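# Load tube rack into fume hood and close sash

## Task

Set the tube rack on the fume hood's work surface so that the whole rack lies past the orange tape line, standing upright, with each tube seated all the way down in a hole; close the sash completely. Failure if the rack or any tube touches the floor, or if the robot tips over or finishes leaning. The result must stay in place without the robot supporting it, and at the end the gripper must release and the robot must move away.

## Robot and tools

ROBOT. TidyBot++: a mobile base 0.54 m long, 0.50 m wide and 0.38 m tall on four powered casters, carrying a single seven-joint arm with a two-finger gripper. The shoulder sits 0.12 m ahead of the base centre and 0.68 m above the floor. Cameras: base_camera (fixed to the base, facing forward, 644x364 pinhole) and wrist_camera (fisheye, 644x476, looking along the hand). At the start the arm is folded with the hand pointing down; the folded hand reaches up to 0.08 m past the base front and the elbow up to 1.15 m high. A downward-pointing hand reaches at most about 0.94 m above the floor, and only near the base.

FRAMES. Base frame: origin on the floor below the base centre, x forward, y left, z up. hand_pose is reported in it: the point between the finger pads, its z axis running out along the fingers, its y axis along the closing direction. Odometry frame = base frame at the scene's start; heading is positive to the left, range -3.142 to 3.142. base_tilt is in degrees, positive when leaning forward or right, with about 1 degree of fixed bias.

execute_actions. Argument "actions": a list holding zero or one action. An empty list only reports state and images. An action may contain:
- "base": exactly one relative move, counted from where the base last reported itself: {"translate_m": d} metres, forward positive, -2 to 2; {"strafe_m": d} metres sideways, left positive, -2 to 2; {"rotate_rad": d} radians, counter-clockwise from above positive, -6.3 to 6.3.
- "joints": absolute targets by name (not offsets). joint_1_rad any angle (whole arm about vertical; positive is clockwise from above, opposite to heading); joint_2_rad shoulder, -2.249 to 2.249; joint_3_rad any angle (from 3.14, positive swings a forward-bent forearm to the right); joint_4_rad elbow, -2.579 to 2.579; joint_5_rad any angle (positive swings a bent hand to the right); joint_6_rad wrist, -2.099 to 2.099; joint_7_rad any angle (hand down: positive turns counter-clockwise from above; at 1.57 the fingers open left/right). All radians. gripper_pos 0 (open) to 1 (closed). Done-tolerance ±0.039 for joints 1-4, ±0.056 for 5-7, ±0.03 for the gripper. Any-angle joints take the short way round, so send steps below half a turn for bigger rotations.
- "speeds": optional caps for this action's base motion: translate_m and strafe_m 0.05-0.5 m/s, rotate_rad 0.1-1.57 rad/s (maximum is the default). A base move needing over 8.667 s at its cap is refused.
Base and joint motions start together and may finish at different moments. A joint you leave out may still be driving toward an older target. "cameras": list of "base_camera", "wrist_camera" or "all"; omitted/null/["all"] gives both, [] gives none. Any unknown key, name or out-of-range number rejects the call with no motion.

ARM GEOMETRY. With joint_1_rad = 0, joint_3_rad = 3.14, joint_5_rad = 0 the arm moves in the vertical plane of the base x axis. Tilt from vertical (forward positive): upper arm = joint_2_rad, forearm = joint_2_rad - joint_4_rad, hand = joint_2_rad - joint_4_rad - joint_6_rad. Lengths 0.42, 0.31, 0.31 m. Hand point ahead of shoulder = sum of length x sin(tilt); above shoulder = sum of length x cos(tilt). Joints move at up to 1.39 rad/s (1.22 for joints 5-7).

GRIPPER. Pad gap is roughly 85 x (1 - gripper_pos) mm (up to 3 mm wider mid-stroke). At 1 each finger squeezes with about 96-120 N continuously. "done" at 1 means empty or a very thin item; "off_target" means an object halted the fingers at the shown reading. Closed tips stick out 20 mm beyond the hand point.

OTHER TOOLS. wait(seconds 0-10): no new command, returns state and images. zoom_image(camera, region [x0,y0,x1,y1] in pixels, top-left origin, at most 504x504) enlarges part of that camera's latest full image. read_manual(section "licences") returns licence text only. finished_scene(scene integer) ends the scene irreversibly and reports success; call it only after release and retreat, once everything is stable. A reply without any tool call ends all remaining work.

RESULT LINES. base_status / joint_status: "done" (base: wheels turned the commanded amount, even if slipping), "off_target" (stopped short, may still push), "contact_stop" / "time_out" (target dropped, holds position), "not_followed" plus "joint command not followed" and a "cause:" line when a self-collision check withheld the arm targets (the gripper still moves; withheld targets may be retried later). on_its_own lists uncommanded changes. base_odometry counts wheel rotation, so slip looks like travel; expect drift of centimetres and degrees. motor_effort: percent of maximum, sign toward higher joint values, bracket = peak; biased and noisy. "ARM HIT": the arm struck the base or itself. Torque fault: joints 1-4 limit 104.5 N m (warning 56.7), joints 5-7 51.3 (warning 29.4); at the limit the arm and gripper freeze for 10 s and the rest of the call is skipped while the base continues. MOTOR HOT at 60 °C; OVER-TEMPERATURE FAULT at 75 °C, where the arm sinks and joint_status shows "limit_stop_at_motor_heat" (resend targets). If a result reports a stop, the remaining motion calls in the same reply are skipped.

ACCURACY. Friction leaves joints slightly off even when "all done"; fix by sending last command + (wanted - read). hand_pose may itself be 1-2 cm wrong; trust images. A held load makes the arm sag; never command a loaded joint to its current reading. No check stops the arm hitting the base.

HAZARDS. The world keeps running while you think; the robot holds the last command. A blocked base pushes hard until it times out. If the arm snags something above about 0.8 m while the base drives, the robot can tip; sideways force on a raised hand can lift wheels; retract the arm or back off to level it. Avoid drops, slams and forceful shoves. Loose objects may occasionally get nudged.

Each tool is called after ">>>" as name(argument=value, ...), one argument or row to a line, values as JSON.

## Session

>>> execute_actions(
  actions=[],
)

Scene clock: 0.00 s.
base_odometry: x=+0.000 y=+0.000 heading=+0.000 (m, m, rad; odometry frame)
base_tilt: forward=+0.2 right=+0.4 (deg)
base_status: not commanded
joint_positions: joint_1_rad=+0.045 joint_2_rad=-0.309 joint_3_rad=+3.168 joint_4_rad=-2.503 joint_5_rad=-0.016 joint_6_rad=-0.899 joint_7_rad=+1.552 gripper_pos=+0.000
joint_status: not commanded
motor_effort: joint_1_rad=-1 joint_2_rad=-3 joint_3_rad=-1 joint_4_rad=+14 joint_5_rad=-1 joint_6_rad=+1 joint_7_rad=+0 (%)
hand_pose: x=+0.2618 y=-0.0040 z=+0.5884 quat_wxyz=(-0.010, +0.998, -0.049, +0.025) (m; base frame)
pictures: base_camera, wrist_camera
Images, in order (width x height): base_camera 644x364, wrist_camera 644x476.

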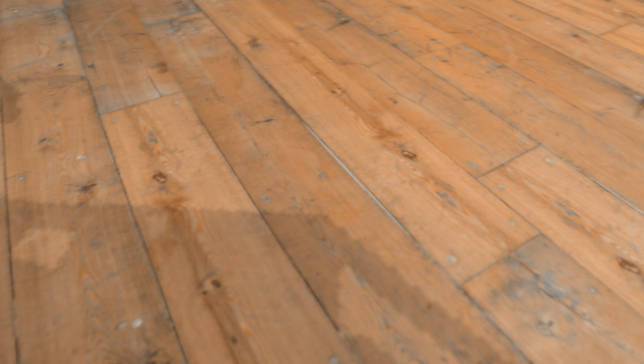

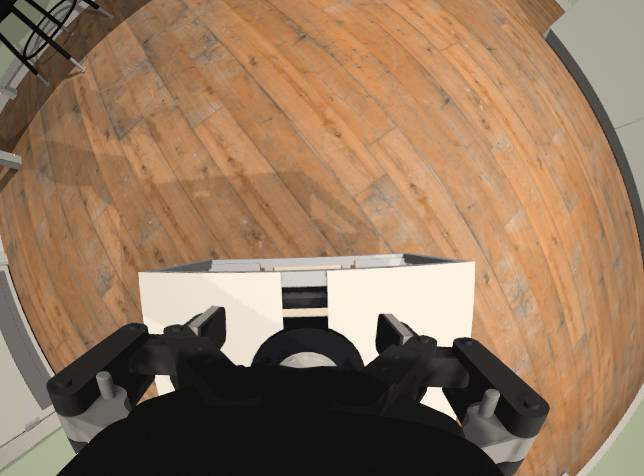

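>>> execute_actions(
  actions=[
    {"joints":{"joint_6_rad":0.5,"joint_4_rad":-2.4}},
  ],
  cameras=["wrist_camera"],
)

>>> execute_actions(
  actions=[
    {"base":{"rotate_rad":2.1}},
  ],
  cameras=["wrist_camera"],
)

>>> execute_actions(
  actions=[
    {"base":{"rotate_rad":2.1}},
  ],
  cameras=["wrist_camera"],
)

Scene clock: 2.67 s.
base_odometry: x=+0.000 y=+0.000 heading=+0.000 (m, m, rad; odometry frame)
base_tilt: forward=+0.2 right=+0.4 (deg)
base_status: not commanded
joint_positions: joint_1_rad=+0.045 joint_2_rad=-0.309 joint_3_rad=+3.168 joint_4_rad=-2.402 joint_5_rad=-0.016 joint_6_rad=+0.498 joint_7_rad=+1.552 gripper_pos=+0.000
joint_status: all done
motor_effort: joint_1_rad=-1(1) joint_2_rad=-9(9) joint_3_rad=-1(1) joint_4_rad=+19(19) joint_5_rad=+0(0) joint_6_rad=+8(8) joint_7_rad=+0(0) (%)
hand_pose: x=+0.5737 y=-0.0348 z=+0.9187 quat_wxyz=(+0.013, +0.714, -0.042, +0.699) (m; base frame)
pictures: wrist_camera
Images, in order (width x height): wrist_camera 644x476.

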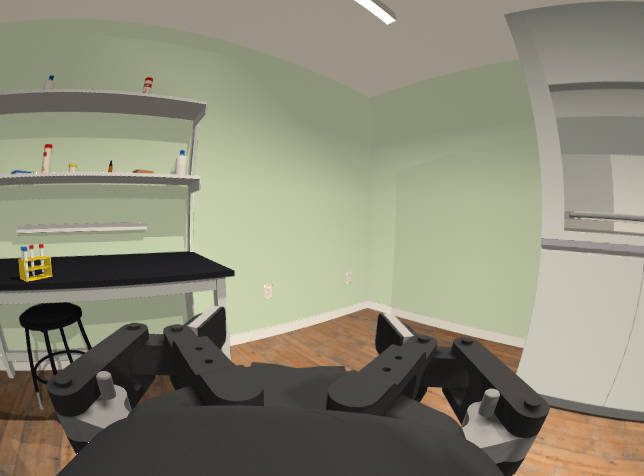

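Scene clock: 5.50 s.
base_odometry: x=+0.000 y=+0.000 heading=+2.100 (m, m, rad; odometry frame)
base_tilt: forward=+0.2 right=+0.4 (deg)
base_status: done
joint_positions: joint_1_rad=+0.045 joint_2_rad=-0.309 joint_3_rad=+3.168 joint_4_rad=-2.402 joint_5_rad=-0.016 joint_6_rad=+0.498 joint_7_rad=+1.552 gripper_pos=+0.000
joint_status: not commanded
motor_effort: joint_1_rad=-1(0) joint_2_rad=-9(10) joint_3_rad=-1(1) joint_4_rad=+19(19) joint_5_rad=+0(1) joint_6_rad=+8(8) joint_7_rad=-1(0) (%)
hand_pose: x=+0.5737 y=-0.0349 z=+0.9187 quat_wxyz=(+0.013, +0.714, -0.042, +0.699) (m; base frame)
pictures: wrist_camera
Images, in order (width x height): wrist_camera 644x476.

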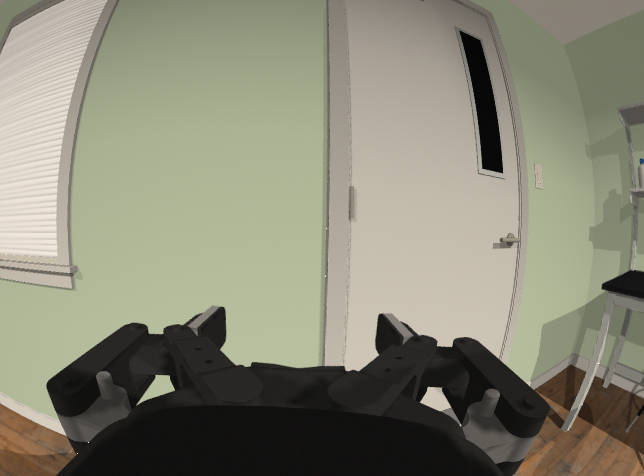

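Scene clock: 8.13 s.
base_odometry: x=+0.000 y=+0.000 heading=-2.083 (m, m, rad; odometry frame)
base_tilt: forward=+0.2 right=+0.4 (deg)
base_status: done
joint_positions: joint_1_rad=+0.045 joint_2_rad=-0.309 joint_3_rad=+3.168 joint_4_rad=-2.402 joint_5_rad=-0.016 joint_6_rad=+0.498 joint_7_rad=+1.552 gripper_pos=+0.000
joint_status: not commanded
motor_effort: joint_1_rad=-1(3) joint_2_rad=-9(10) joint_3_rad=-1(2) joint_4_rad=+19(19) joint_5_rad=+0(0) joint_6_rad=+8(8) joint_7_rad=-1(0) (%)
hand_pose: x=+0.5737 y=-0.0349 z=+0.9187 quat_wxyz=(+0.013, +0.714, -0.042, +0.699) (m; base frame)
pictures: wrist_camera
Images, in order (width x height): wrist_camera 644x476.

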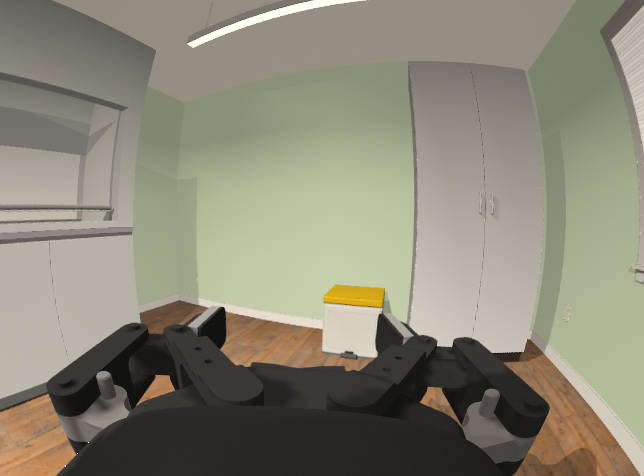

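>>> execute_actions(
  actions=[
    {"base":{"rotate_rad":1.0}},
  ],
)

Scene clock: 10.67 s.
base_odometry: x=+0.000 y=+0.000 heading=-1.083 (m, m, rad; odometry frame)
base_tilt: forward=+0.2 right=+0.4 (deg)
base_status: done
joint_positions: joint_1_rad=+0.045 joint_2_rad=-0.309 joint_3_rad=+3.168 joint_4_rad=-2.402 joint_5_rad=-0.016 joint_6_rad=+0.498 joint_7_rad=+1.552 gripper_pos=+0.000
joint_status: not commanded
motor_effort: joint_1_rad=-1(0) joint_2_rad=-9(10) joint_3_rad=-1(1) joint_4_rad=+20(19) joint_5_rad=+0(0) joint_6_rad=+8(8) joint_7_rad=+0(1) (%)
hand_pose: x=+0.5737 y=-0.0349 z=+0.9187 quat_wxyz=(+0.013, +0.714, -0.042, +0.699) (m; base frame)
pictures: base_camera, wrist_camera
Images, in order (width x height): base_camera 644x364, wrist_camera 644x476.

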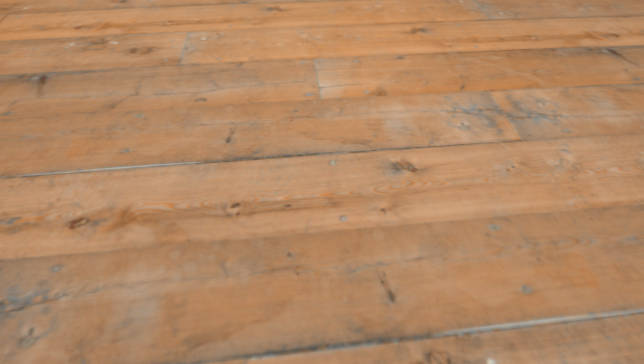

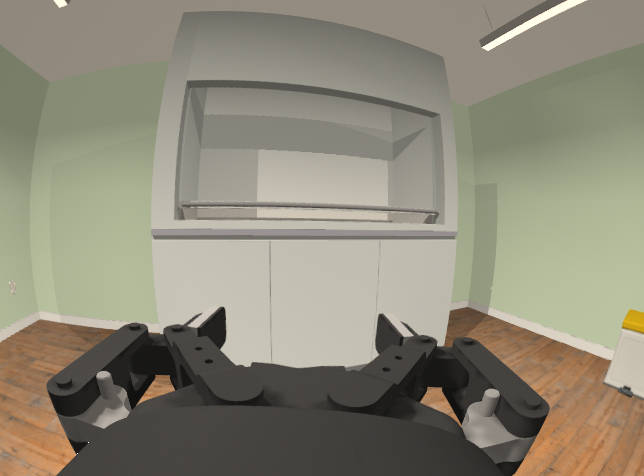

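>>> execute_actions(
  actions=[
    {"base":{"rotate_rad":0.13},"joints":{"joint_1_rad":-0.04,"joint_3_rad":3.115}},
  ],
  cameras=[],
)

>>> execute_actions(
  actions=[
    {"base":{"translate_m":0.6}},
  ],
)

Scene clock: 12.33 s.
base_odometry: x=+0.000 y=+0.000 heading=-0.953 (m, m, rad; odometry frame)
base_tilt: forward=+0.2 right=+0.4 (deg)
base_status: done
joint_positions: joint_1_rad=-0.037 joint_2_rad=-0.309 joint_3_rad=+3.119 joint_4_rad=-2.402 joint_5_rad=-0.016 joint_6_rad=+0.498 joint_7_rad=+1.552 gripper_pos=+0.000
joint_status: all done
motor_effort: joint_1_rad=-1(1) joint_2_rad=-9(9) joint_3_rad=-1(2) joint_4_rad=+19(19) joint_5_rad=+0(1) joint_6_rad=+8(8) joint_7_rad=+0(0) (%)
hand_pose: x=+0.5736 y=+0.0272 z=+0.9186 quat_wxyz=(-0.027, +0.715, +0.009, +0.698) (m; base frame)
pictures: none
No camera images: the call's "cameras" was empty. Leave "cameras" out to get every camera's image.

Scene clock: 14.90 s.
base_odometry: x=+0.348 y=-0.489 heading=-0.953 (m, m, rad; odometry frame)
base_tilt: forward=+0.2 right=+0.4 (deg)
base_status: done
joint_positions: joint_1_rad=-0.037 joint_2_rad=-0.309 joint_3_rad=+3.119 joint_4_rad=-2.401 joint_5_rad=-0.016 joint_6_rad=+0.498 joint_7_rad=+1.552 gripper_pos=+0.000
joint_status: not commanded
motor_effort: joint_1_rad=-1(2) joint_2_rad=-9(12) joint_3_rad=-1(0) joint_4_rad=+19(20) joint_5_rad=+0(0) joint_6_rad=+8(9) joint_7_rad=+0(1) (%)
hand_pose: x=+0.5736 y=+0.0272 z=+0.9186 quat_wxyz=(-0.027, +0.715, +0.009, +0.698) (m; base frame)
pictures: base_camera, wrist_camera
Images, in order (width x height): base_camera 644x364, wrist_camera 644x476.

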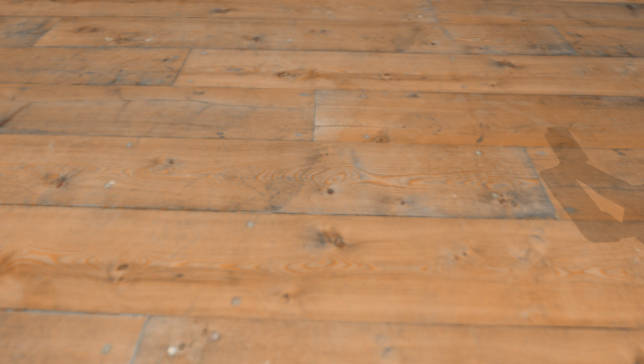

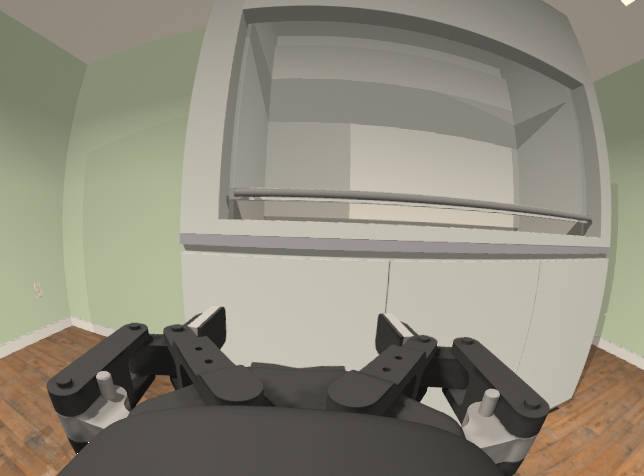

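>>> execute_actions(
  actions=[
    {"base":{"rotate_rad":-0.04},"joints":{"joint_1_rad":0.0,"joint_3_rad":3.14,"joint_4_rad":-2.04,"joint_6_rad":0.16,"joint_5_rad":0,"gripper_pos":1}},
  ],
  cameras=[],
)

>>> execute_actions(
  actions=[
    {"base":{"strafe_m":-0.4}},
  ],
  cameras=[],
)

>>> execute_actions(
  actions=[
    {"base":{"translate_m":0.35}},
  ],
)

Scene clock: 18.70 s.
base_odometry: x=+0.348 y=-0.489 heading=-0.993 (m, m, rad; odometry frame)
base_tilt: forward=+0.2 right=+0.4 (deg)
base_status: done
joint_positions: joint_1_rad=-0.018 joint_2_rad=-0.309 joint_3_rad=+3.120 joint_4_rad=-2.048 joint_5_rad=-0.016 joint_6_rad=+0.186 joint_7_rad=+1.552 gripper_pos=+0.999
joint_status: all done
motor_effort: joint_1_rad=-1(3) joint_2_rad=-11(11) joint_3_rad=-1(1) joint_4_rad=+21(21) joint_5_rad=+0(1) joint_6_rad=+8(8) joint_7_rad=+0(0) (%)
hand_pose: x=+0.6113 y=+0.0220 z=+1.0354 quat_wxyz=(-0.023, +0.701, +0.003, +0.713) (m; base frame)
pictures: none
No camera images: the call's "cameras" was empty. Leave "cameras" out to get every camera's image.

Scene clock: 20.87 s.
base_odometry: x=+0.013 y=-0.708 heading=-0.992 (m, m, rad; odometry frame)
base_tilt: forward=+0.2 right=+0.4 (deg)
base_status: done
joint_positions: joint_1_rad=-0.012 joint_2_rad=-0.309 joint_3_rad=+3.129 joint_4_rad=-2.048 joint_5_rad=-0.016 joint_6_rad=+0.185 joint_7_rad=+1.552 gripper_pos=+0.999
joint_status: not commanded
motor_effort: joint_1_rad=-1(0) joint_2_rad=-11(12) joint_3_rad=+0(2) joint_4_rad=+21(21) joint_5_rad=+0(1) joint_6_rad=+8(8) joint_7_rad=-1(0) (%)
hand_pose: x=+0.6117 y=+0.0137 z=+1.0353 quat_wxyz=(-0.019, +0.701, -0.003, +0.713) (m; base frame)
pictures: none
No camera images: the call's "cameras" was empty. Leave "cameras" out to get every camera's image.

Scene clock: 22.90 s.
base_odometry: x=+0.204 y=-1.001 heading=-0.993 (m, m, rad; odometry frame)
base_tilt: forward=+0.2 right=+0.4 (deg)
base_status: done
joint_positions: joint_1_rad=-0.012 joint_2_rad=-0.307 joint_3_rad=+3.129 joint_4_rad=-2.047 joint_5_rad=-0.016 joint_6_rad=+0.183 joint_7_rad=+1.552 gripper_pos=+0.999
joint_status: not commanded
motor_effort: joint_1_rad=-1(1) joint_2_rad=-11(16) joint_3_rad=-1(1) joint_4_rad=+21(22) joint_5_rad=+0(0) joint_6_rad=+8(9) joint_7_rad=+0(0) (%)
hand_pose: x=+0.6126 y=+0.0138 z=+1.0342 quat_wxyz=(-0.019, +0.702, -0.003, +0.712) (m; base frame)
pictures: base_camera, wrist_camera
Images, in order (width x height): base_camera 644x364, wrist_camera 644x476.

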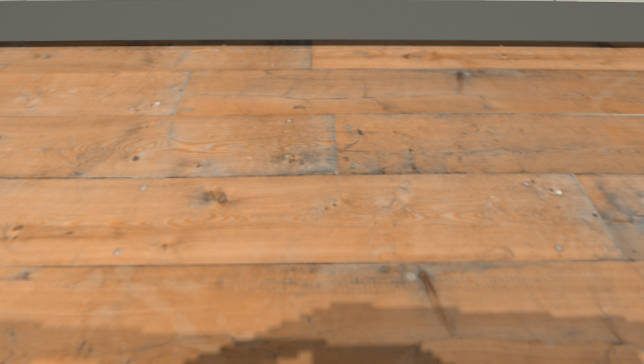

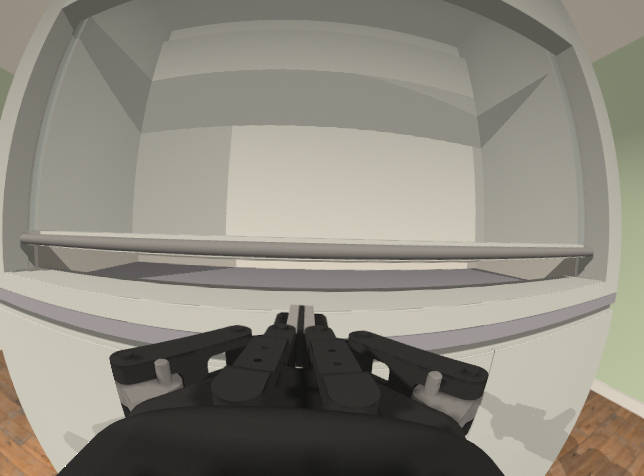

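>>> execute_actions(
  actions=[
    {"base":{"translate_m":0.18}},
  ],
)

Scene clock: 25.10 s.
base_odometry: x=+0.303 y=-1.152 heading=-0.993 (m, m, rad; odometry frame)
base_tilt: forward=+0.2 right=+0.4 (deg)
base_status: done
joint_positions: joint_1_rad=-0.012 joint_2_rad=-0.305 joint_3_rad=+3.129 joint_4_rad=-2.047 joint_5_rad=-0.016 joint_6_rad=+0.182 joint_7_rad=+1.552 gripper_pos=+0.999
joint_status: not commanded
motor_effort: joint_1_rad=-1(1) joint_2_rad=-11(16) joint_3_rad=-1(0) joint_4_rad=+21(21) joint_5_rad=+0(1) joint_6_rad=+8(8) joint_7_rad=+0(0) (%)
hand_pose: x=+0.6133 y=+0.0138 z=+1.0334 quat_wxyz=(-0.019, +0.703, -0.003, +0.711) (m; base frame)
pictures: base_camera, wrist_camera
Images, in order (width x height): base_camera 644x364, wrist_camera 644x476.

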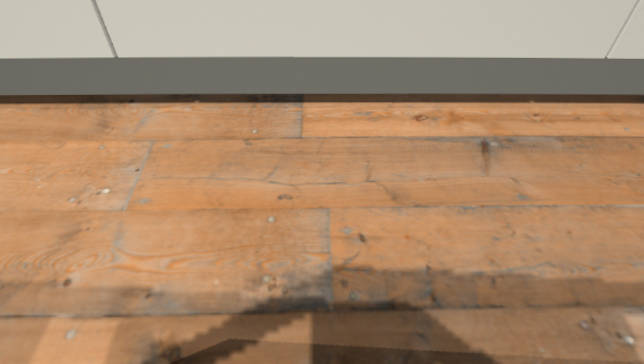

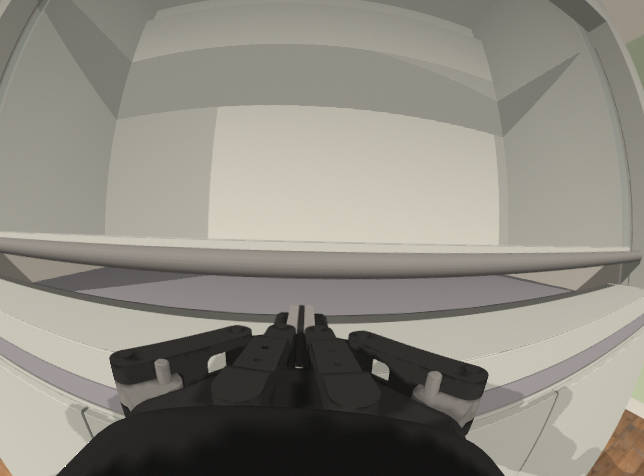

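>>> execute_actions(
  actions=[
    {"base":{"translate_m":0.12},"joints":{"joint_4_rad":-2.12,"joint_6_rad":0.26}},
  ],
  cameras=["wrist_camera"],
)

Scene clock: 27.17 s.
base_odometry: x=+0.368 y=-1.253 heading=-0.993 (m, m, rad; odometry frame)
base_tilt: forward=+0.2 right=+0.4 (deg)
base_status: done
joint_positions: joint_1_rad=-0.012 joint_2_rad=-0.306 joint_3_rad=+3.129 joint_4_rad=-2.118 joint_5_rad=-0.016 joint_6_rad=+0.235 joint_7_rad=+1.552 gripper_pos=+0.999
joint_status: all done
motor_effort: joint_1_rad=-1(1) joint_2_rad=-11(15) joint_3_rad=+0(0) joint_4_rad=+21(22) joint_5_rad=+0(0) joint_6_rad=+8(9) joint_7_rad=+0(0) (%)
hand_pose: x=+0.6086 y=+0.0133 z=+1.0061 quat_wxyz=(-0.018, +0.709, -0.004, +0.705) (m; base frame)
pictures: wrist_camera
Images, in order (width x height): wrist_camera 644x476.

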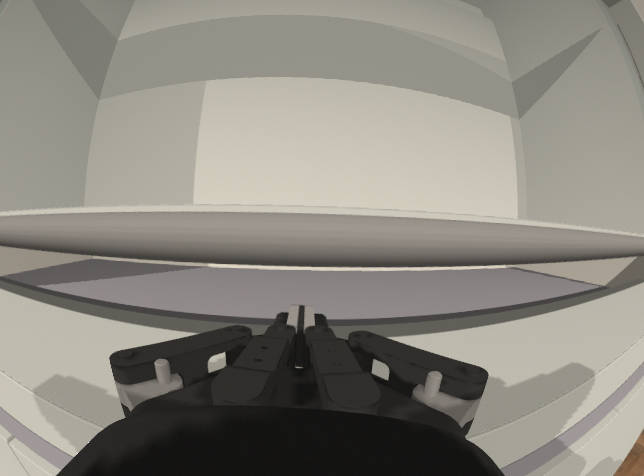

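>>> execute_actions(
  actions=[
    {"joints":{"joint_2_rad":-0.33,"joint_4_rad":-1.78,"joint_6_rad":-0.12}},
  ],
  cameras=["wrist_camera"],
)

Scene clock: 29.43 s.
base_odometry: x=+0.368 y=-1.253 heading=-0.993 (m, m, rad; odometry frame)
base_tilt: forward=+0.2 right=+0.4 (deg)
base_status: not commanded
joint_positions: joint_1_rad=-0.011 joint_2_rad=-0.304 joint_3_rad=+3.129 joint_4_rad=-1.876 joint_5_rad=-0.016 joint_6_rad=-0.174 joint_7_rad=+1.552 gripper_pos=+0.999
joint_status: joint_4_rad off_target (ended at -1.876, target -1.780); the others done
motor_effort: joint_1_rad=-3(3) joint_2_rad=-20(20) joint_3_rad=-2(2) joint_4_rad=+36(36) joint_5_rad=-1(1) joint_6_rad=+19(20) joint_7_rad=+0(1) (%)
hand_pose: x=+0.6137 y=+0.0150 z=+1.0284 quat_wxyz=(-0.018, +0.766, -0.002, +0.642) (m; base frame)
pictures: wrist_camera
Images, in order (width x height): wrist_camera 644x476.

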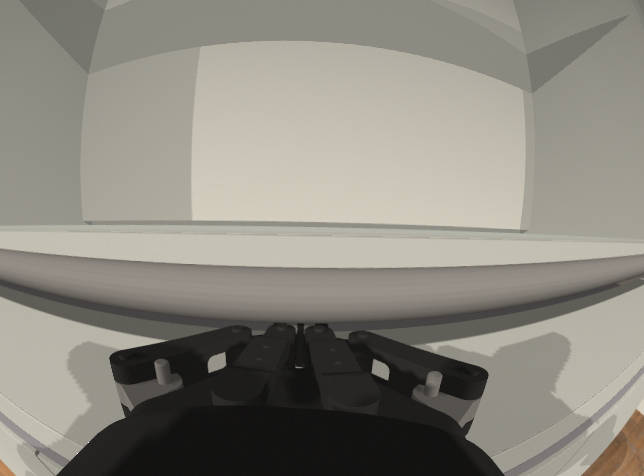

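>>> execute_actions(
  actions=[
    {"joints":{"joint_2_rad":-0.36,"joint_4_rad":-1.6,"joint_6_rad":-0.15}},
  ],
  cameras=["wrist_camera"],
)

Scene clock: 32.03 s.
base_odometry: x=+0.368 y=-1.252 heading=-0.993 (m, m, rad; odometry frame)
base_tilt: forward=+0.2 right=+0.4 (deg)
base_status: not commanded
joint_positions: joint_1_rad=-0.010 joint_2_rad=-0.301 joint_3_rad=+3.129 joint_4_rad=-1.670 joint_5_rad=-0.016 joint_6_rad=-0.234 joint_7_rad=+1.552 gripper_pos=+0.999
joint_status: joint_2_rad off_target (ended at -0.301, target -0.360); joint_4_rad off_target (ended at -1.670, target -1.600); joint_6_rad off_target (ended at -0.234, target -0.150)
motor_effort: joint_1_rad=-2(3) joint_2_rad=-20(28) joint_3_rad=-1(2) joint_4_rad=+32(51) joint_5_rad=-1(2) joint_6_rad=+17(31) joint_7_rad=+0(0) (%)
hand_pose: x=+0.6130 y=+0.0152 z=+1.1368 quat_wxyz=(-0.020, +0.718, -0.002, +0.695) (m; base frame)
pictures: wrist_camera
Images, in order (width x height): wrist_camera 644x476.

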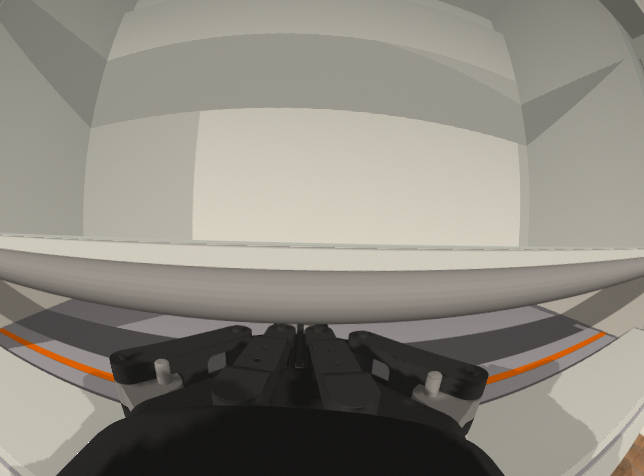

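>>> execute_actions(
  actions=[
    {"joints":{"joint_2_rad":-0.29,"joint_4_rad":-1.25,"joint_6_rad":-0.42}},
  ],
  cameras=[],
)

>>> execute_actions(
  actions=[
    {"joints":{"joint_2_rad":-0.17,"joint_4_rad":-0.88,"joint_6_rad":-0.64}},
  ],
  cameras=["wrist_camera"],
)

>>> execute_actions(
  actions=[
    {"joints":{"joint_2_rad":-0.02,"joint_4_rad":-0.46,"joint_6_rad":-0.85}},
  ],
  cameras=["wrist_camera"],
)

Scene clock: 35.10 s.
base_odometry: x=+0.368 y=-1.252 heading=-0.993 (m, m, rad; odometry frame)
base_tilt: forward=+0.2 right=+0.4 (deg)
base_status: not commanded
joint_positions: joint_1_rad=-0.009 joint_2_rad=-0.239 joint_3_rad=+3.129 joint_4_rad=-1.312 joint_5_rad=-0.015 joint_6_rad=-0.496 joint_7_rad=+1.552 gripper_pos=+0.999
joint_status: joint_2_rad off_target (ended at -0.239, target -0.290); joint_4_rad off_target (ended at -1.312, target -1.250); joint_6_rad off_target (ended at -0.496, target -0.420)
motor_effort: joint_1_rad=-1(3) joint_2_rad=-22(28) joint_3_rad=+0(2) joint_4_rad=+29(48) joint_5_rad=+0(2) joint_6_rad=+15(31) joint_7_rad=+0(1) (%)
hand_pose: x=+0.6066 y=+0.0157 z=+1.2412 quat_wxyz=(-0.020, +0.707, +0.000, +0.707) (m; base frame)
pictures: none
No camera images: the call's "cameras" was empty. Leave "cameras" out to get every camera's image.

Scene clock: 37.07 s.
base_odometry: x=+0.368 y=-1.253 heading=-0.993 (m, m, rad; odometry frame)
base_tilt: forward=+0.2 right=+0.4 (deg)
base_status: not commanded
joint_positions: joint_1_rad=-0.009 joint_2_rad=-0.122 joint_3_rad=+3.129 joint_4_rad=-0.938 joint_5_rad=-0.015 joint_6_rad=-0.715 joint_7_rad=+1.552 gripper_pos=+0.999
joint_status: joint_2_rad off_target (ended at -0.122, target -0.170); joint_4_rad off_target (ended at -0.938, target -0.880); joint_6_rad off_target (ended at -0.715, target -0.640)
motor_effort: joint_1_rad=-1(2) joint_2_rad=-24(29) joint_3_rad=-1(0) joint_4_rad=+26(42) joint_5_rad=-1(1) joint_6_rad=+15(32) joint_7_rad=+0(1) (%)
hand_pose: x=+0.6070 y=+0.0160 z=+1.3278 quat_wxyz=(-0.022, +0.692, +0.001, +0.721) (m; base frame)
pictures: wrist_camera
Images, in order (width x height): wrist_camera 644x476.

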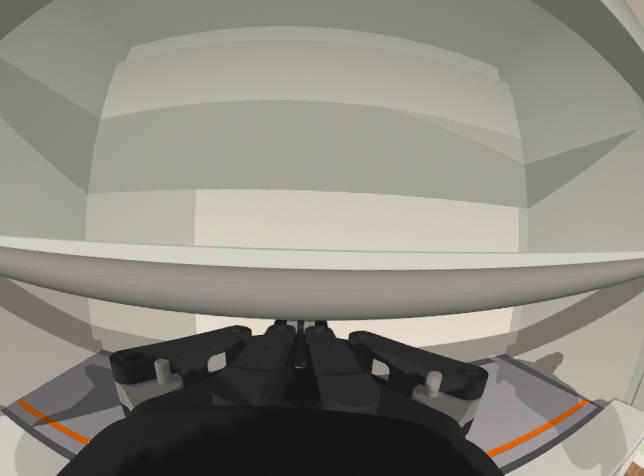

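Scene clock: 38.93 s.
base_odometry: x=+0.368 y=-1.253 heading=-0.993 (m, m, rad; odometry frame)
base_tilt: forward=+0.2 right=+0.4 (deg)
base_status: not commanded
joint_positions: joint_1_rad=-0.008 joint_2_rad=+0.034 joint_3_rad=+3.129 joint_4_rad=-0.513 joint_5_rad=-0.015 joint_6_rad=-0.923 joint_7_rad=+1.552 gripper_pos=+0.999
joint_status: joint_2_rad off_target (ended at +0.034, target -0.020); joint_4_rad off_target (ended at -0.513, target -0.460); joint_6_rad off_target (ended at -0.923, target -0.850)
motor_effort: joint_1_rad=-1(3) joint_2_rad=-27(31) joint_3_rad=-1(3) joint_4_rad=+21(37) joint_5_rad=+0(3) joint_6_rad=+15(31) joint_7_rad=+0(1) (%)
hand_pose: x=+0.6064 y=+0.0145 z=+1.4020 quat_wxyz=(-0.022, +0.671, +0.002, +0.741) (m; base frame)
pictures: wrist_camera
Images, in order (width x height): wrist_camera 644x476.

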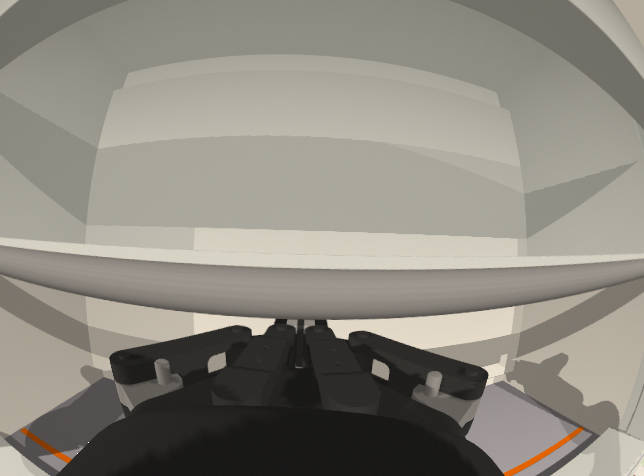

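>>> execute_actions(
  actions=[
    {"base":{"translate_m":-0.5},"joints":{"joint_2_rad":-0.2,"joint_4_rad":-1.3,"joint_6_rad":-0.6,"gripper_pos":0}},
  ],
  cameras=["wrist_camera"],
)

>>> execute_actions(
  actions=[
    {"base":{"rotate_rad":1.571},"joints":{"joint_2_rad":-0.3,"joint_4_rad":-1.8,"joint_6_rad":-0.3}},
  ],
)

Scene clock: 42.47 s.
base_odometry: x=+0.095 y=-0.834 heading=-0.993 (m, m, rad; odometry frame)
base_tilt: forward=+0.2 right=+0.4 (deg)
base_status: done
joint_positions: joint_1_rad=-0.006 joint_2_rad=-0.193 joint_3_rad=+3.131 joint_4_rad=-1.288 joint_5_rad=-0.015 joint_6_rad=-0.626 joint_7_rad=+1.552 gripper_pos=+0.000
joint_status: all done
motor_effort: joint_1_rad=-1(3) joint_2_rad=-13(32) joint_3_rad=-1(3) joint_4_rad=+19(24) joint_5_rad=+0(2) joint_6_rad=+8(15) joint_7_rad=+0(1) (%)
hand_pose: x=+0.6252 y=+0.0131 z=+1.1924 quat_wxyz=(-0.018, +0.758, -0.002, +0.652) (m; base frame)
pictures: wrist_camera
Images, in order (width x height): wrist_camera 644x476.

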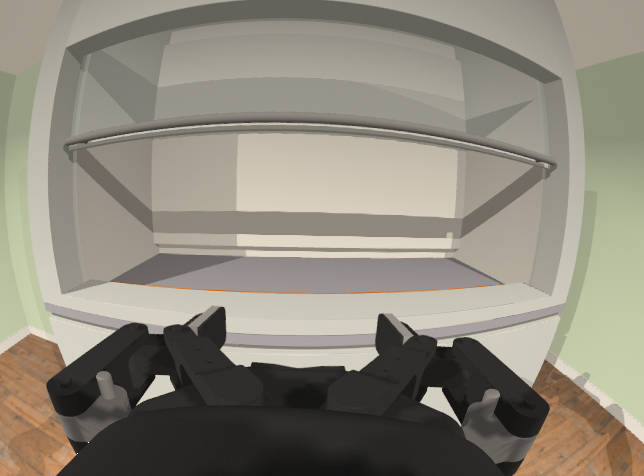

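Scene clock: 44.80 s.
base_odometry: x=+0.095 y=-0.834 heading=+0.578 (m, m, rad; odometry frame)
base_tilt: forward=+0.2 right=+0.4 (deg)
base_status: done
joint_positions: joint_1_rad=-0.006 joint_2_rad=-0.275 joint_3_rad=+3.132 joint_4_rad=-1.792 joint_5_rad=-0.015 joint_6_rad=-0.326 joint_7_rad=+1.552 gripper_pos=+0.000
joint_status: all done
motor_effort: joint_1_rad=-1(1) joint_2_rad=-12(16) joint_3_rad=+0(2) joint_4_rad=+21(22) joint_5_rad=+0(1) joint_6_rad=+7(8) joint_7_rad=+0(0) (%)
hand_pose: x=+0.6184 y=+0.0111 z=+1.0199 quat_wxyz=(-0.015, +0.797, -0.005, +0.604) (m; base frame)
pictures: base_camera, wrist_camera
Images, in order (width x height): base_camera 644x364, wrist_camera 644x476.

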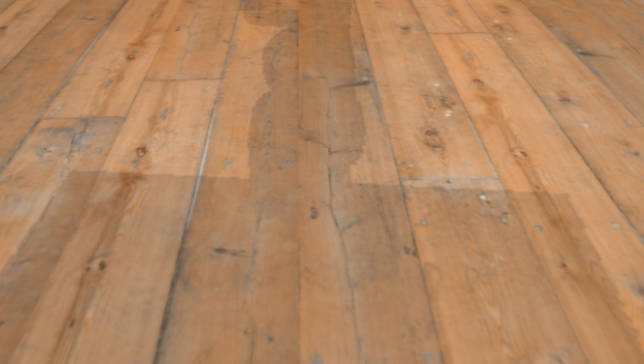

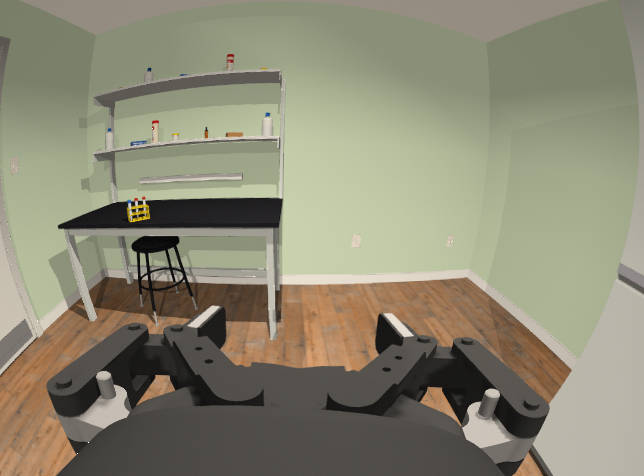

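>>> execute_actions(
  actions=[
    {"base":{"strafe_m":1.2}},
  ],
  cameras=[],
)

>>> execute_actions(
  actions=[
    {"base":{"translate_m":1.1},"joints":{"joint_4_rad":-1.6,"joint_6_rad":-0.6}},
  ],
)

Scene clock: 49.23 s.
base_odometry: x=-0.561 y=+0.171 heading=+0.579 (m, m, rad; odometry frame)
base_tilt: forward=+0.2 right=+0.4 (deg)
base_status: done
joint_positions: joint_1_rad=-0.006 joint_2_rad=-0.275 joint_3_rad=+3.132 joint_4_rad=-1.792 joint_5_rad=-0.015 joint_6_rad=-0.326 joint_7_rad=+1.552 gripper_pos=+0.000
joint_status: not commanded
motor_effort: joint_1_rad=-1(3) joint_2_rad=-12(13) joint_3_rad=-1(1) joint_4_rad=+21(21) joint_5_rad=+0(0) joint_6_rad=+8(8) joint_7_rad=+1(0) (%)
hand_pose: x=+0.6184 y=+0.0110 z=+1.0199 quat_wxyz=(-0.015, +0.796, -0.005, +0.604) (m; base frame)
pictures: none
No camera images: the call's "cameras" was empty. Leave "cameras" out to get every camera's image.

Scene clock: 52.80 s.
base_odometry: x=+0.359 y=+0.773 heading=+0.579 (m, m, rad; odometry frame)
base_tilt: forward=+0.2 right=+0.4 (deg)
base_status: done
joint_positions: joint_1_rad=-0.006 joint_2_rad=-0.289 joint_3_rad=+3.132 joint_4_rad=-1.606 joint_5_rad=-0.015 joint_6_rad=-0.578 joint_7_rad=+1.552 gripper_pos=+0.000
joint_status: all done
motor_effort: joint_1_rad=-1(2) joint_2_rad=-11(15) joint_3_rad=-1(0) joint_4_rad=+20(23) joint_5_rad=-1(1) joint_6_rad=+8(8) joint_7_rad=+0(0) (%)
hand_pose: x=+0.5983 y=+0.0119 z=+1.0645 quat_wxyz=(-0.015, +0.812, -0.004, +0.583) (m; base frame)
pictures: base_camera, wrist_camera
Images, in order (width x height): base_camera 644x364, wrist_camera 644x476.

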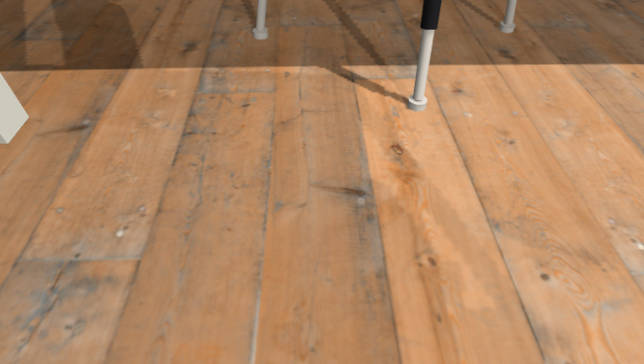

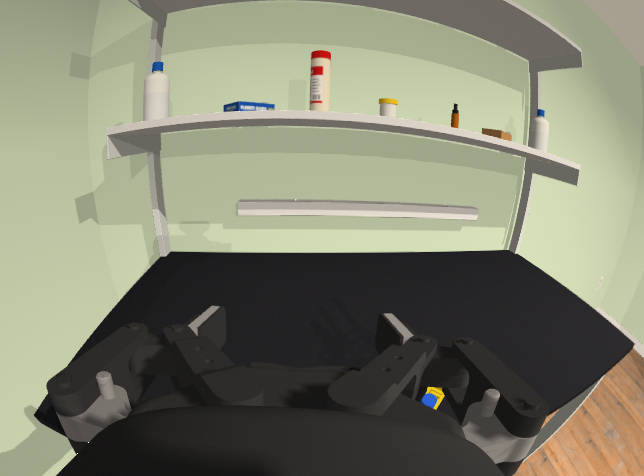

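Closer than thought. Back off and look.

>>> execute_actions(
  actions=[
    {"base":{"translate_m":-0.15},"joints":{"joint_2_rad":-0.4,"joint_4_rad":-1.4,"joint_6_rad":-1.2}},
  ],
  cameras=[],
)

>>> execute_actions(
  actions=[
    {"base":{"strafe_m":-0.14}},
  ],
)

>>> zoom_image(
  camera="wrist_camera",
  region=[200,180,440,360],
)

Scene clock: 54.93 s.
base_odometry: x=+0.234 y=+0.691 heading=+0.579 (m, m, rad; odometry frame)
base_tilt: forward=+0.2 right=+0.4 (deg)
base_status: done
joint_positions: joint_1_rad=-0.005 joint_2_rad=-0.408 joint_3_rad=+3.132 joint_4_rad=-1.403 joint_5_rad=-0.014 joint_6_rad=-1.185 joint_7_rad=+1.552 gripper_pos=+0.000
joint_status: all done
motor_effort: joint_1_rad=-1(2) joint_2_rad=-4(16) joint_3_rad=-1(0) joint_4_rad=+18(20) joint_5_rad=-1(1) joint_6_rad=+6(7) joint_7_rad=+0(0) (%)
hand_pose: x=+0.4707 y=+0.0117 z=+1.0610 quat_wxyz=(-0.013, +0.887, -0.001, +0.462) (m; base frame)
pictures: none
No camera images: the call's "cameras" was empty. Leave "cameras" out to get every camera's image.

Scene clock: 56.37 s.
base_odometry: x=+0.310 y=+0.574 heading=+0.579 (m, m, rad; odometry frame)
base_tilt: forward=+0.2 right=+0.4 (deg)
base_status: done
joint_positions: joint_1_rad=-0.005 joint_2_rad=-0.408 joint_3_rad=+3.135 joint_4_rad=-1.403 joint_5_rad=-0.014 joint_6_rad=-1.185 joint_7_rad=+1.552 gripper_pos=+0.000
joint_status: not commanded
motor_effort: joint_1_rad=-1(2) joint_2_rad=-4(4) joint_3_rad=-1(1) joint_4_rad=+17(18) joint_5_rad=-1(2) joint_6_rad=+7(6) joint_7_rad=+0(0) (%)
hand_pose: x=+0.4707 y=+0.0104 z=+1.0610 quat_wxyz=(-0.013, +0.887, -0.002, +0.462) (m; base frame)
pictures: base_camera, wrist_camera
Images, in order (width x height): base_camera 644x364, wrist_camera 644x476.

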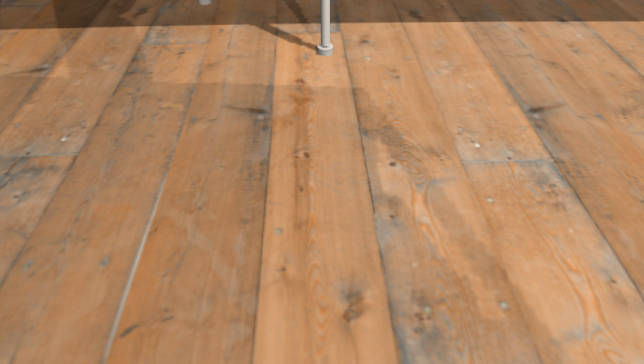

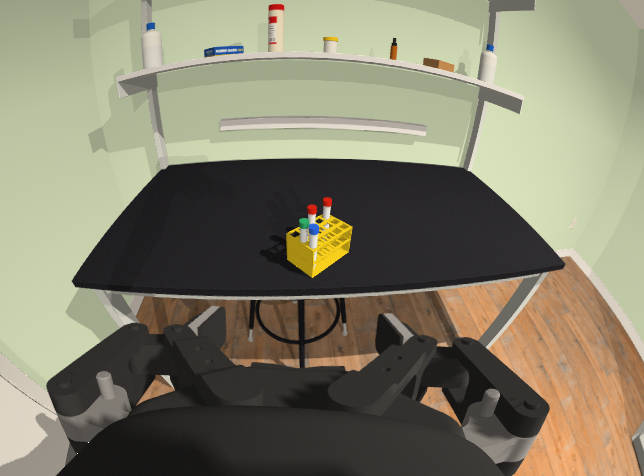

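Region (200, 180, 440, 360) of wrist_camera's 644x476 image, scaled by 2.100; it fills the top 378 rows of this view, and the rest is white.

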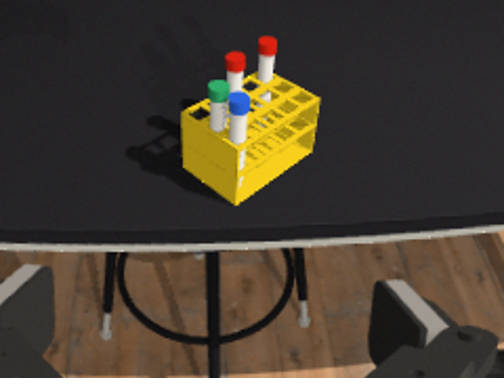

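>>> execute_actions(
  actions=[
    {"base":{"strafe_m":0.55},"joints":{"joint_2_rad":-0.35,"joint_4_rad":-2.5,"joint_6_rad":0.5}},
  ],
  cameras=[],
)

>>> execute_actions(
  actions=[
    {"base":{"rotate_rad":-0.75}},
  ],
)

Scene clock: 60.63 s.
base_odometry: x=+0.009 y=+1.034 heading=+0.578 (m, m, rad; odometry frame)
base_tilt: forward=+0.2 right=+0.4 (deg)
base_status: done
joint_positions: joint_1_rad=-0.005 joint_2_rad=-0.377 joint_3_rad=+3.136 joint_4_rad=-2.490 joint_5_rad=-0.014 joint_6_rad=+0.476 joint_7_rad=+1.552 gripper_pos=+0.000
joint_status: all done
motor_effort: joint_1_rad=-1(1) joint_2_rad=-6(9) joint_3_rad=+0(1) joint_4_rad=+19(21) joint_5_rad=+0(1) joint_6_rad=+8(8) joint_7_rad=+0(0) (%)
hand_pose: x=+0.5439 y=+0.0041 z=+0.8899 quat_wxyz=(-0.011, +0.730, -0.009, +0.683) (m; base frame)
pictures: none
No camera images: the call's "cameras" was empty. Leave "cameras" out to get every camera's image.

Scene clock: 64.10 s.
base_odometry: x=+0.010 y=+1.034 heading=-0.167 (m, m, rad; odometry frame)
base_tilt: forward=+0.2 right=+0.4 (deg)
base_status: rotate_rad time_out (by the wheels' count: -0.746 of -0.750)
joint_positions: joint_1_rad=-0.002 joint_2_rad=-0.373 joint_3_rad=+3.139 joint_4_rad=-2.491 joint_5_rad=-0.013 joint_6_rad=+0.477 joint_7_rad=+1.552 gripper_pos=+0.000
joint_status: not commanded
motor_effort: joint_1_rad=-1(3) joint_2_rad=-7(9) joint_3_rad=-1(4) joint_4_rad=+18(19) joint_5_rad=+0(0) joint_6_rad=+8(8) joint_7_rad=+0(0) (%)
hand_pose: x=+0.5446 y=+0.0016 z=+0.8883 quat_wxyz=(-0.010, +0.731, -0.011, +0.682) (m; base frame)
pictures: base_camera, wrist_camera
Images, in order (width x height): base_camera 644x364, wrist_camera 644x476.

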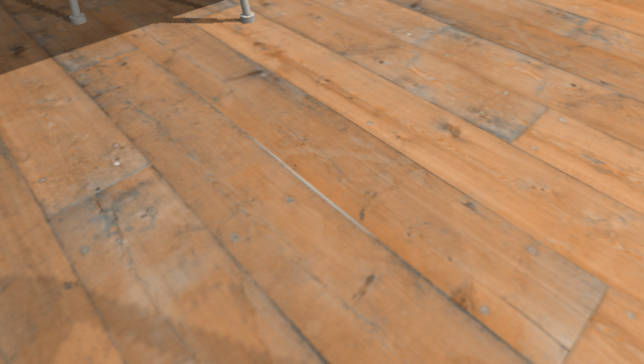

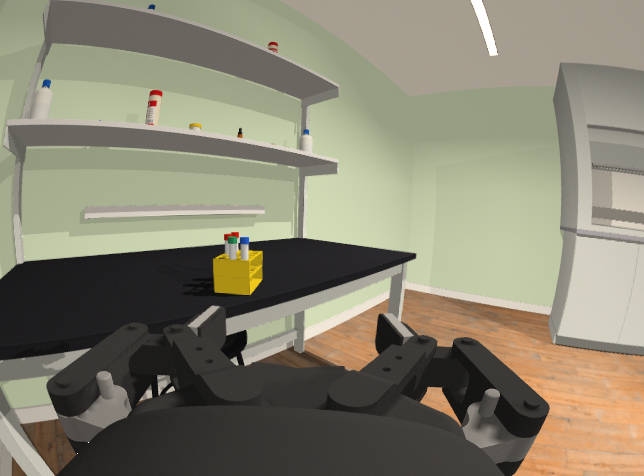

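>>> execute_actions(
  actions=[
    {"base":{"translate_m":0.25}},
  ],
  cameras=[],
)

>>> execute_actions(
  actions=[
    {"base":{"strafe_m":-0.3}},
  ],
  cameras=[],
)

>>> execute_actions(
  actions=[
    {"base":{"rotate_rad":1.55}},
  ],
  cameras=[],
)

>>> execute_actions(
  actions=[
    {"base":{"translate_m":-0.5}},
  ],
  cameras=[],
)

>>> execute_actions(
  actions=[
    {"base":{"strafe_m":-0.72}},
  ],
)

Scene clock: 67.17 s.
base_odometry: x=+0.256 y=+0.992 heading=-0.168 (m, m, rad; odometry frame)
base_tilt: forward=+0.2 right=+0.4 (deg)
base_status: done
joint_positions: joint_1_rad=-0.002 joint_2_rad=-0.363 joint_3_rad=+3.139 joint_4_rad=-2.492 joint_5_rad=-0.013 joint_6_rad=+0.477 joint_7_rad=+1.552 gripper_pos=+0.000
joint_status: not commanded
motor_effort: joint_1_rad=-1(1) joint_2_rad=-7(9) joint_3_rad=-1(0) joint_4_rad=+19(19) joint_5_rad=+0(0) joint_6_rad=+8(8) joint_7_rad=+0(0) (%)
hand_pose: x=+0.5465 y=+0.0016 z=+0.8831 quat_wxyz=(-0.009, +0.735, -0.011, +0.678) (m; base frame)
pictures: none
No camera images: the call's "cameras" was empty. Leave "cameras" out to get every camera's image.

Scene clock: 69.07 s.
base_odometry: x=+0.206 y=+0.696 heading=-0.167 (m, m, rad; odometry frame)
base_tilt: forward=+0.2 right=+0.4 (deg)
base_status: done
joint_positions: joint_1_rad=-0.002 joint_2_rad=-0.363 joint_3_rad=+3.139 joint_4_rad=-2.492 joint_5_rad=-0.013 joint_6_rad=+0.477 joint_7_rad=+1.552 gripper_pos=+0.000
joint_status: not commanded
motor_effort: joint_1_rad=-1(2) joint_2_rad=-7(8) joint_3_rad=+0(1) joint_4_rad=+19(19) joint_5_rad=+0(0) joint_6_rad=+8(8) joint_7_rad=+0(0) (%)
hand_pose: x=+0.5465 y=+0.0016 z=+0.8831 quat_wxyz=(-0.009, +0.735, -0.011, +0.677) (m; base frame)
pictures: none
No camera images: the call's "cameras" was empty. Leave "cameras" out to get every camera's image.

Scene clock: 71.33 s.
base_odometry: x=+0.206 y=+0.696 heading=+1.383 (m, m, rad; odometry frame)
base_tilt: forward=+0.2 right=+0.4 (deg)
base_status: done
joint_positions: joint_1_rad=-0.002 joint_2_rad=-0.363 joint_3_rad=+3.139 joint_4_rad=-2.492 joint_5_rad=-0.013 joint_6_rad=+0.477 joint_7_rad=+1.552 gripper_pos=+0.000
joint_status: not commanded
motor_effort: joint_1_rad=-1(0) joint_2_rad=-7(7) joint_3_rad=-1(1) joint_4_rad=+19(18) joint_5_rad=+0(1) joint_6_rad=+8(8) joint_7_rad=+0(0) (%)
hand_pose: x=+0.5465 y=+0.0016 z=+0.8831 quat_wxyz=(-0.009, +0.735, -0.011, +0.677) (m; base frame)
pictures: none
No camera images: the call's "cameras" was empty. Leave "cameras" out to get every camera's image.

Scene clock: 73.70 s.
base_odometry: x=+0.113 y=+0.205 heading=+1.383 (m, m, rad; odometry frame)
base_tilt: forward=+0.2 right=+0.4 (deg)
base_status: done
joint_positions: joint_1_rad=-0.002 joint_2_rad=-0.362 joint_3_rad=+3.139 joint_4_rad=-2.494 joint_5_rad=-0.013 joint_6_rad=+0.477 joint_7_rad=+1.552 gripper_pos=+0.000
joint_status: not commanded
motor_effort: joint_1_rad=-1(2) joint_2_rad=-6(9) joint_3_rad=-1(1) joint_4_rad=+18(19) joint_5_rad=+0(1) joint_6_rad=+8(9) joint_7_rad=-1(0) (%)
hand_pose: x=+0.5463 y=+0.0016 z=+0.8817 quat_wxyz=(-0.009, +0.736, -0.011, +0.677) (m; base frame)
pictures: none
No camera images: the call's "cameras" was empty. Leave "cameras" out to get every camera's image.

Scene clock: 76.50 s.
base_odometry: x=+0.821 y=+0.070 heading=+1.383 (m, m, rad; odometry frame)
base_tilt: forward=+0.2 right=+0.4 (deg)
base_status: done
joint_positions: joint_1_rad=-0.002 joint_2_rad=-0.362 joint_3_rad=+3.139 joint_4_rad=-2.494 joint_5_rad=-0.013 joint_6_rad=+0.477 joint_7_rad=+1.552 gripper_pos=+0.000
joint_status: not commanded
motor_effort: joint_1_rad=-1(0) joint_2_rad=-6(7) joint_3_rad=-1(1) joint_4_rad=+19(19) joint_5_rad=+0(1) joint_6_rad=+7(8) joint_7_rad=+0(0) (%)
hand_pose: x=+0.5463 y=+0.0016 z=+0.8817 quat_wxyz=(-0.009, +0.736, -0.011, +0.677) (m; base frame)
pictures: base_camera, wrist_camera
Images, in order (width x height): base_camera 644x364, wrist_camera 644x476.

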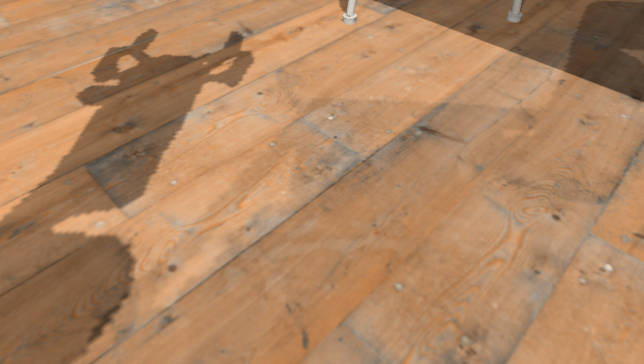

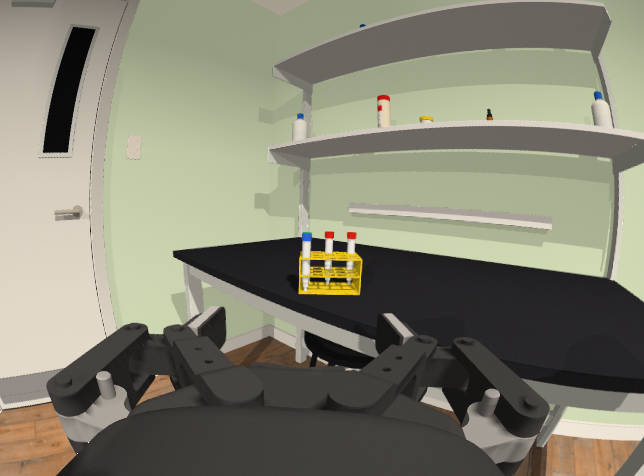

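>>> execute_actions(
  actions=[
    {"base":{"strafe_m":-0.11},"joints":{"joint_6_rad":0.6,"joint_7_rad":1.59,"gripper_pos":0.4}},
  ],
  cameras=[],
)

>>> execute_actions(
  actions=[
    {"base":{"translate_m":0.28}},
  ],
)

>>> zoom_image(
  camera="wrist_camera",
  region=[160,190,400,370],
)

Scene clock: 78.73 s.
base_odometry: x=+0.929 y=+0.049 heading=+1.382 (m, m, rad; odometry frame)
base_tilt: forward=+0.2 right=+0.4 (deg)
base_status: done
joint_positions: joint_1_rad=-0.002 joint_2_rad=-0.362 joint_3_rad=+3.139 joint_4_rad=-2.496 joint_5_rad=-0.013 joint_6_rad=+0.586 joint_7_rad=+1.557 gripper_pos=+0.400
joint_status: all done
motor_effort: joint_1_rad=-1(2) joint_2_rad=-6(8) joint_3_rad=-1(3) joint_4_rad=+18(20) joint_5_rad=-1(1) joint_6_rad=+9(8) joint_7_rad=+0(1) (%)
hand_pose: x=+0.5470 y=+0.0013 z=+0.9148 quat_wxyz=(-0.008, +0.699, -0.009, +0.715) (m; base frame)
pictures: none
No camera images: the call's "cameras" was empty. Leave "cameras" out to get every camera's image.

Scene clock: 80.60 s.
base_odometry: x=+0.981 y=+0.325 heading=+1.382 (m, m, rad; odometry frame)
base_tilt: forward=+0.2 right=+0.4 (deg)
base_status: done
joint_positions: joint_1_rad=-0.002 joint_2_rad=-0.357 joint_3_rad=+3.139 joint_4_rad=-2.496 joint_5_rad=-0.013 joint_6_rad=+0.586 joint_7_rad=+1.557 gripper_pos=+0.400
joint_status: not commanded
motor_effort: joint_1_rad=-1(1) joint_2_rad=-7(9) joint_3_rad=+0(1) joint_4_rad=+18(19) joint_5_rad=+0(0) joint_6_rad=+8(8) joint_7_rad=+0(0) (%)
hand_pose: x=+0.5481 y=+0.0013 z=+0.9128 quat_wxyz=(-0.008, +0.700, -0.009, +0.714) (m; base frame)
pictures: base_camera, wrist_camera
Images, in order (width x height): base_camera 644x364, wrist_camera 644x476.

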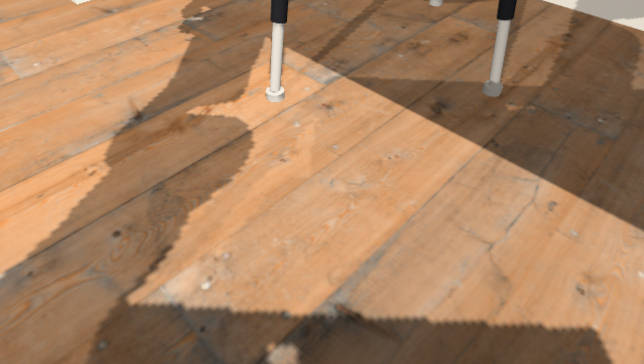

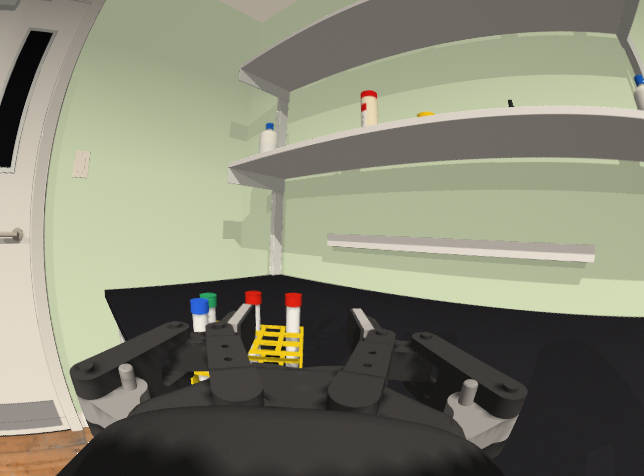

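Region (160, 190, 400, 370) of wrist_camera's 644x476 image, scaled by 2.100; it fills the top 378 rows of this view, and the rest is white.

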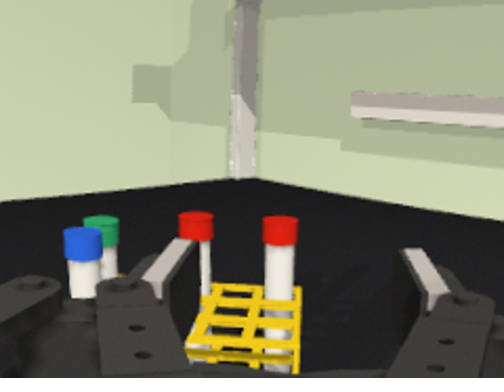

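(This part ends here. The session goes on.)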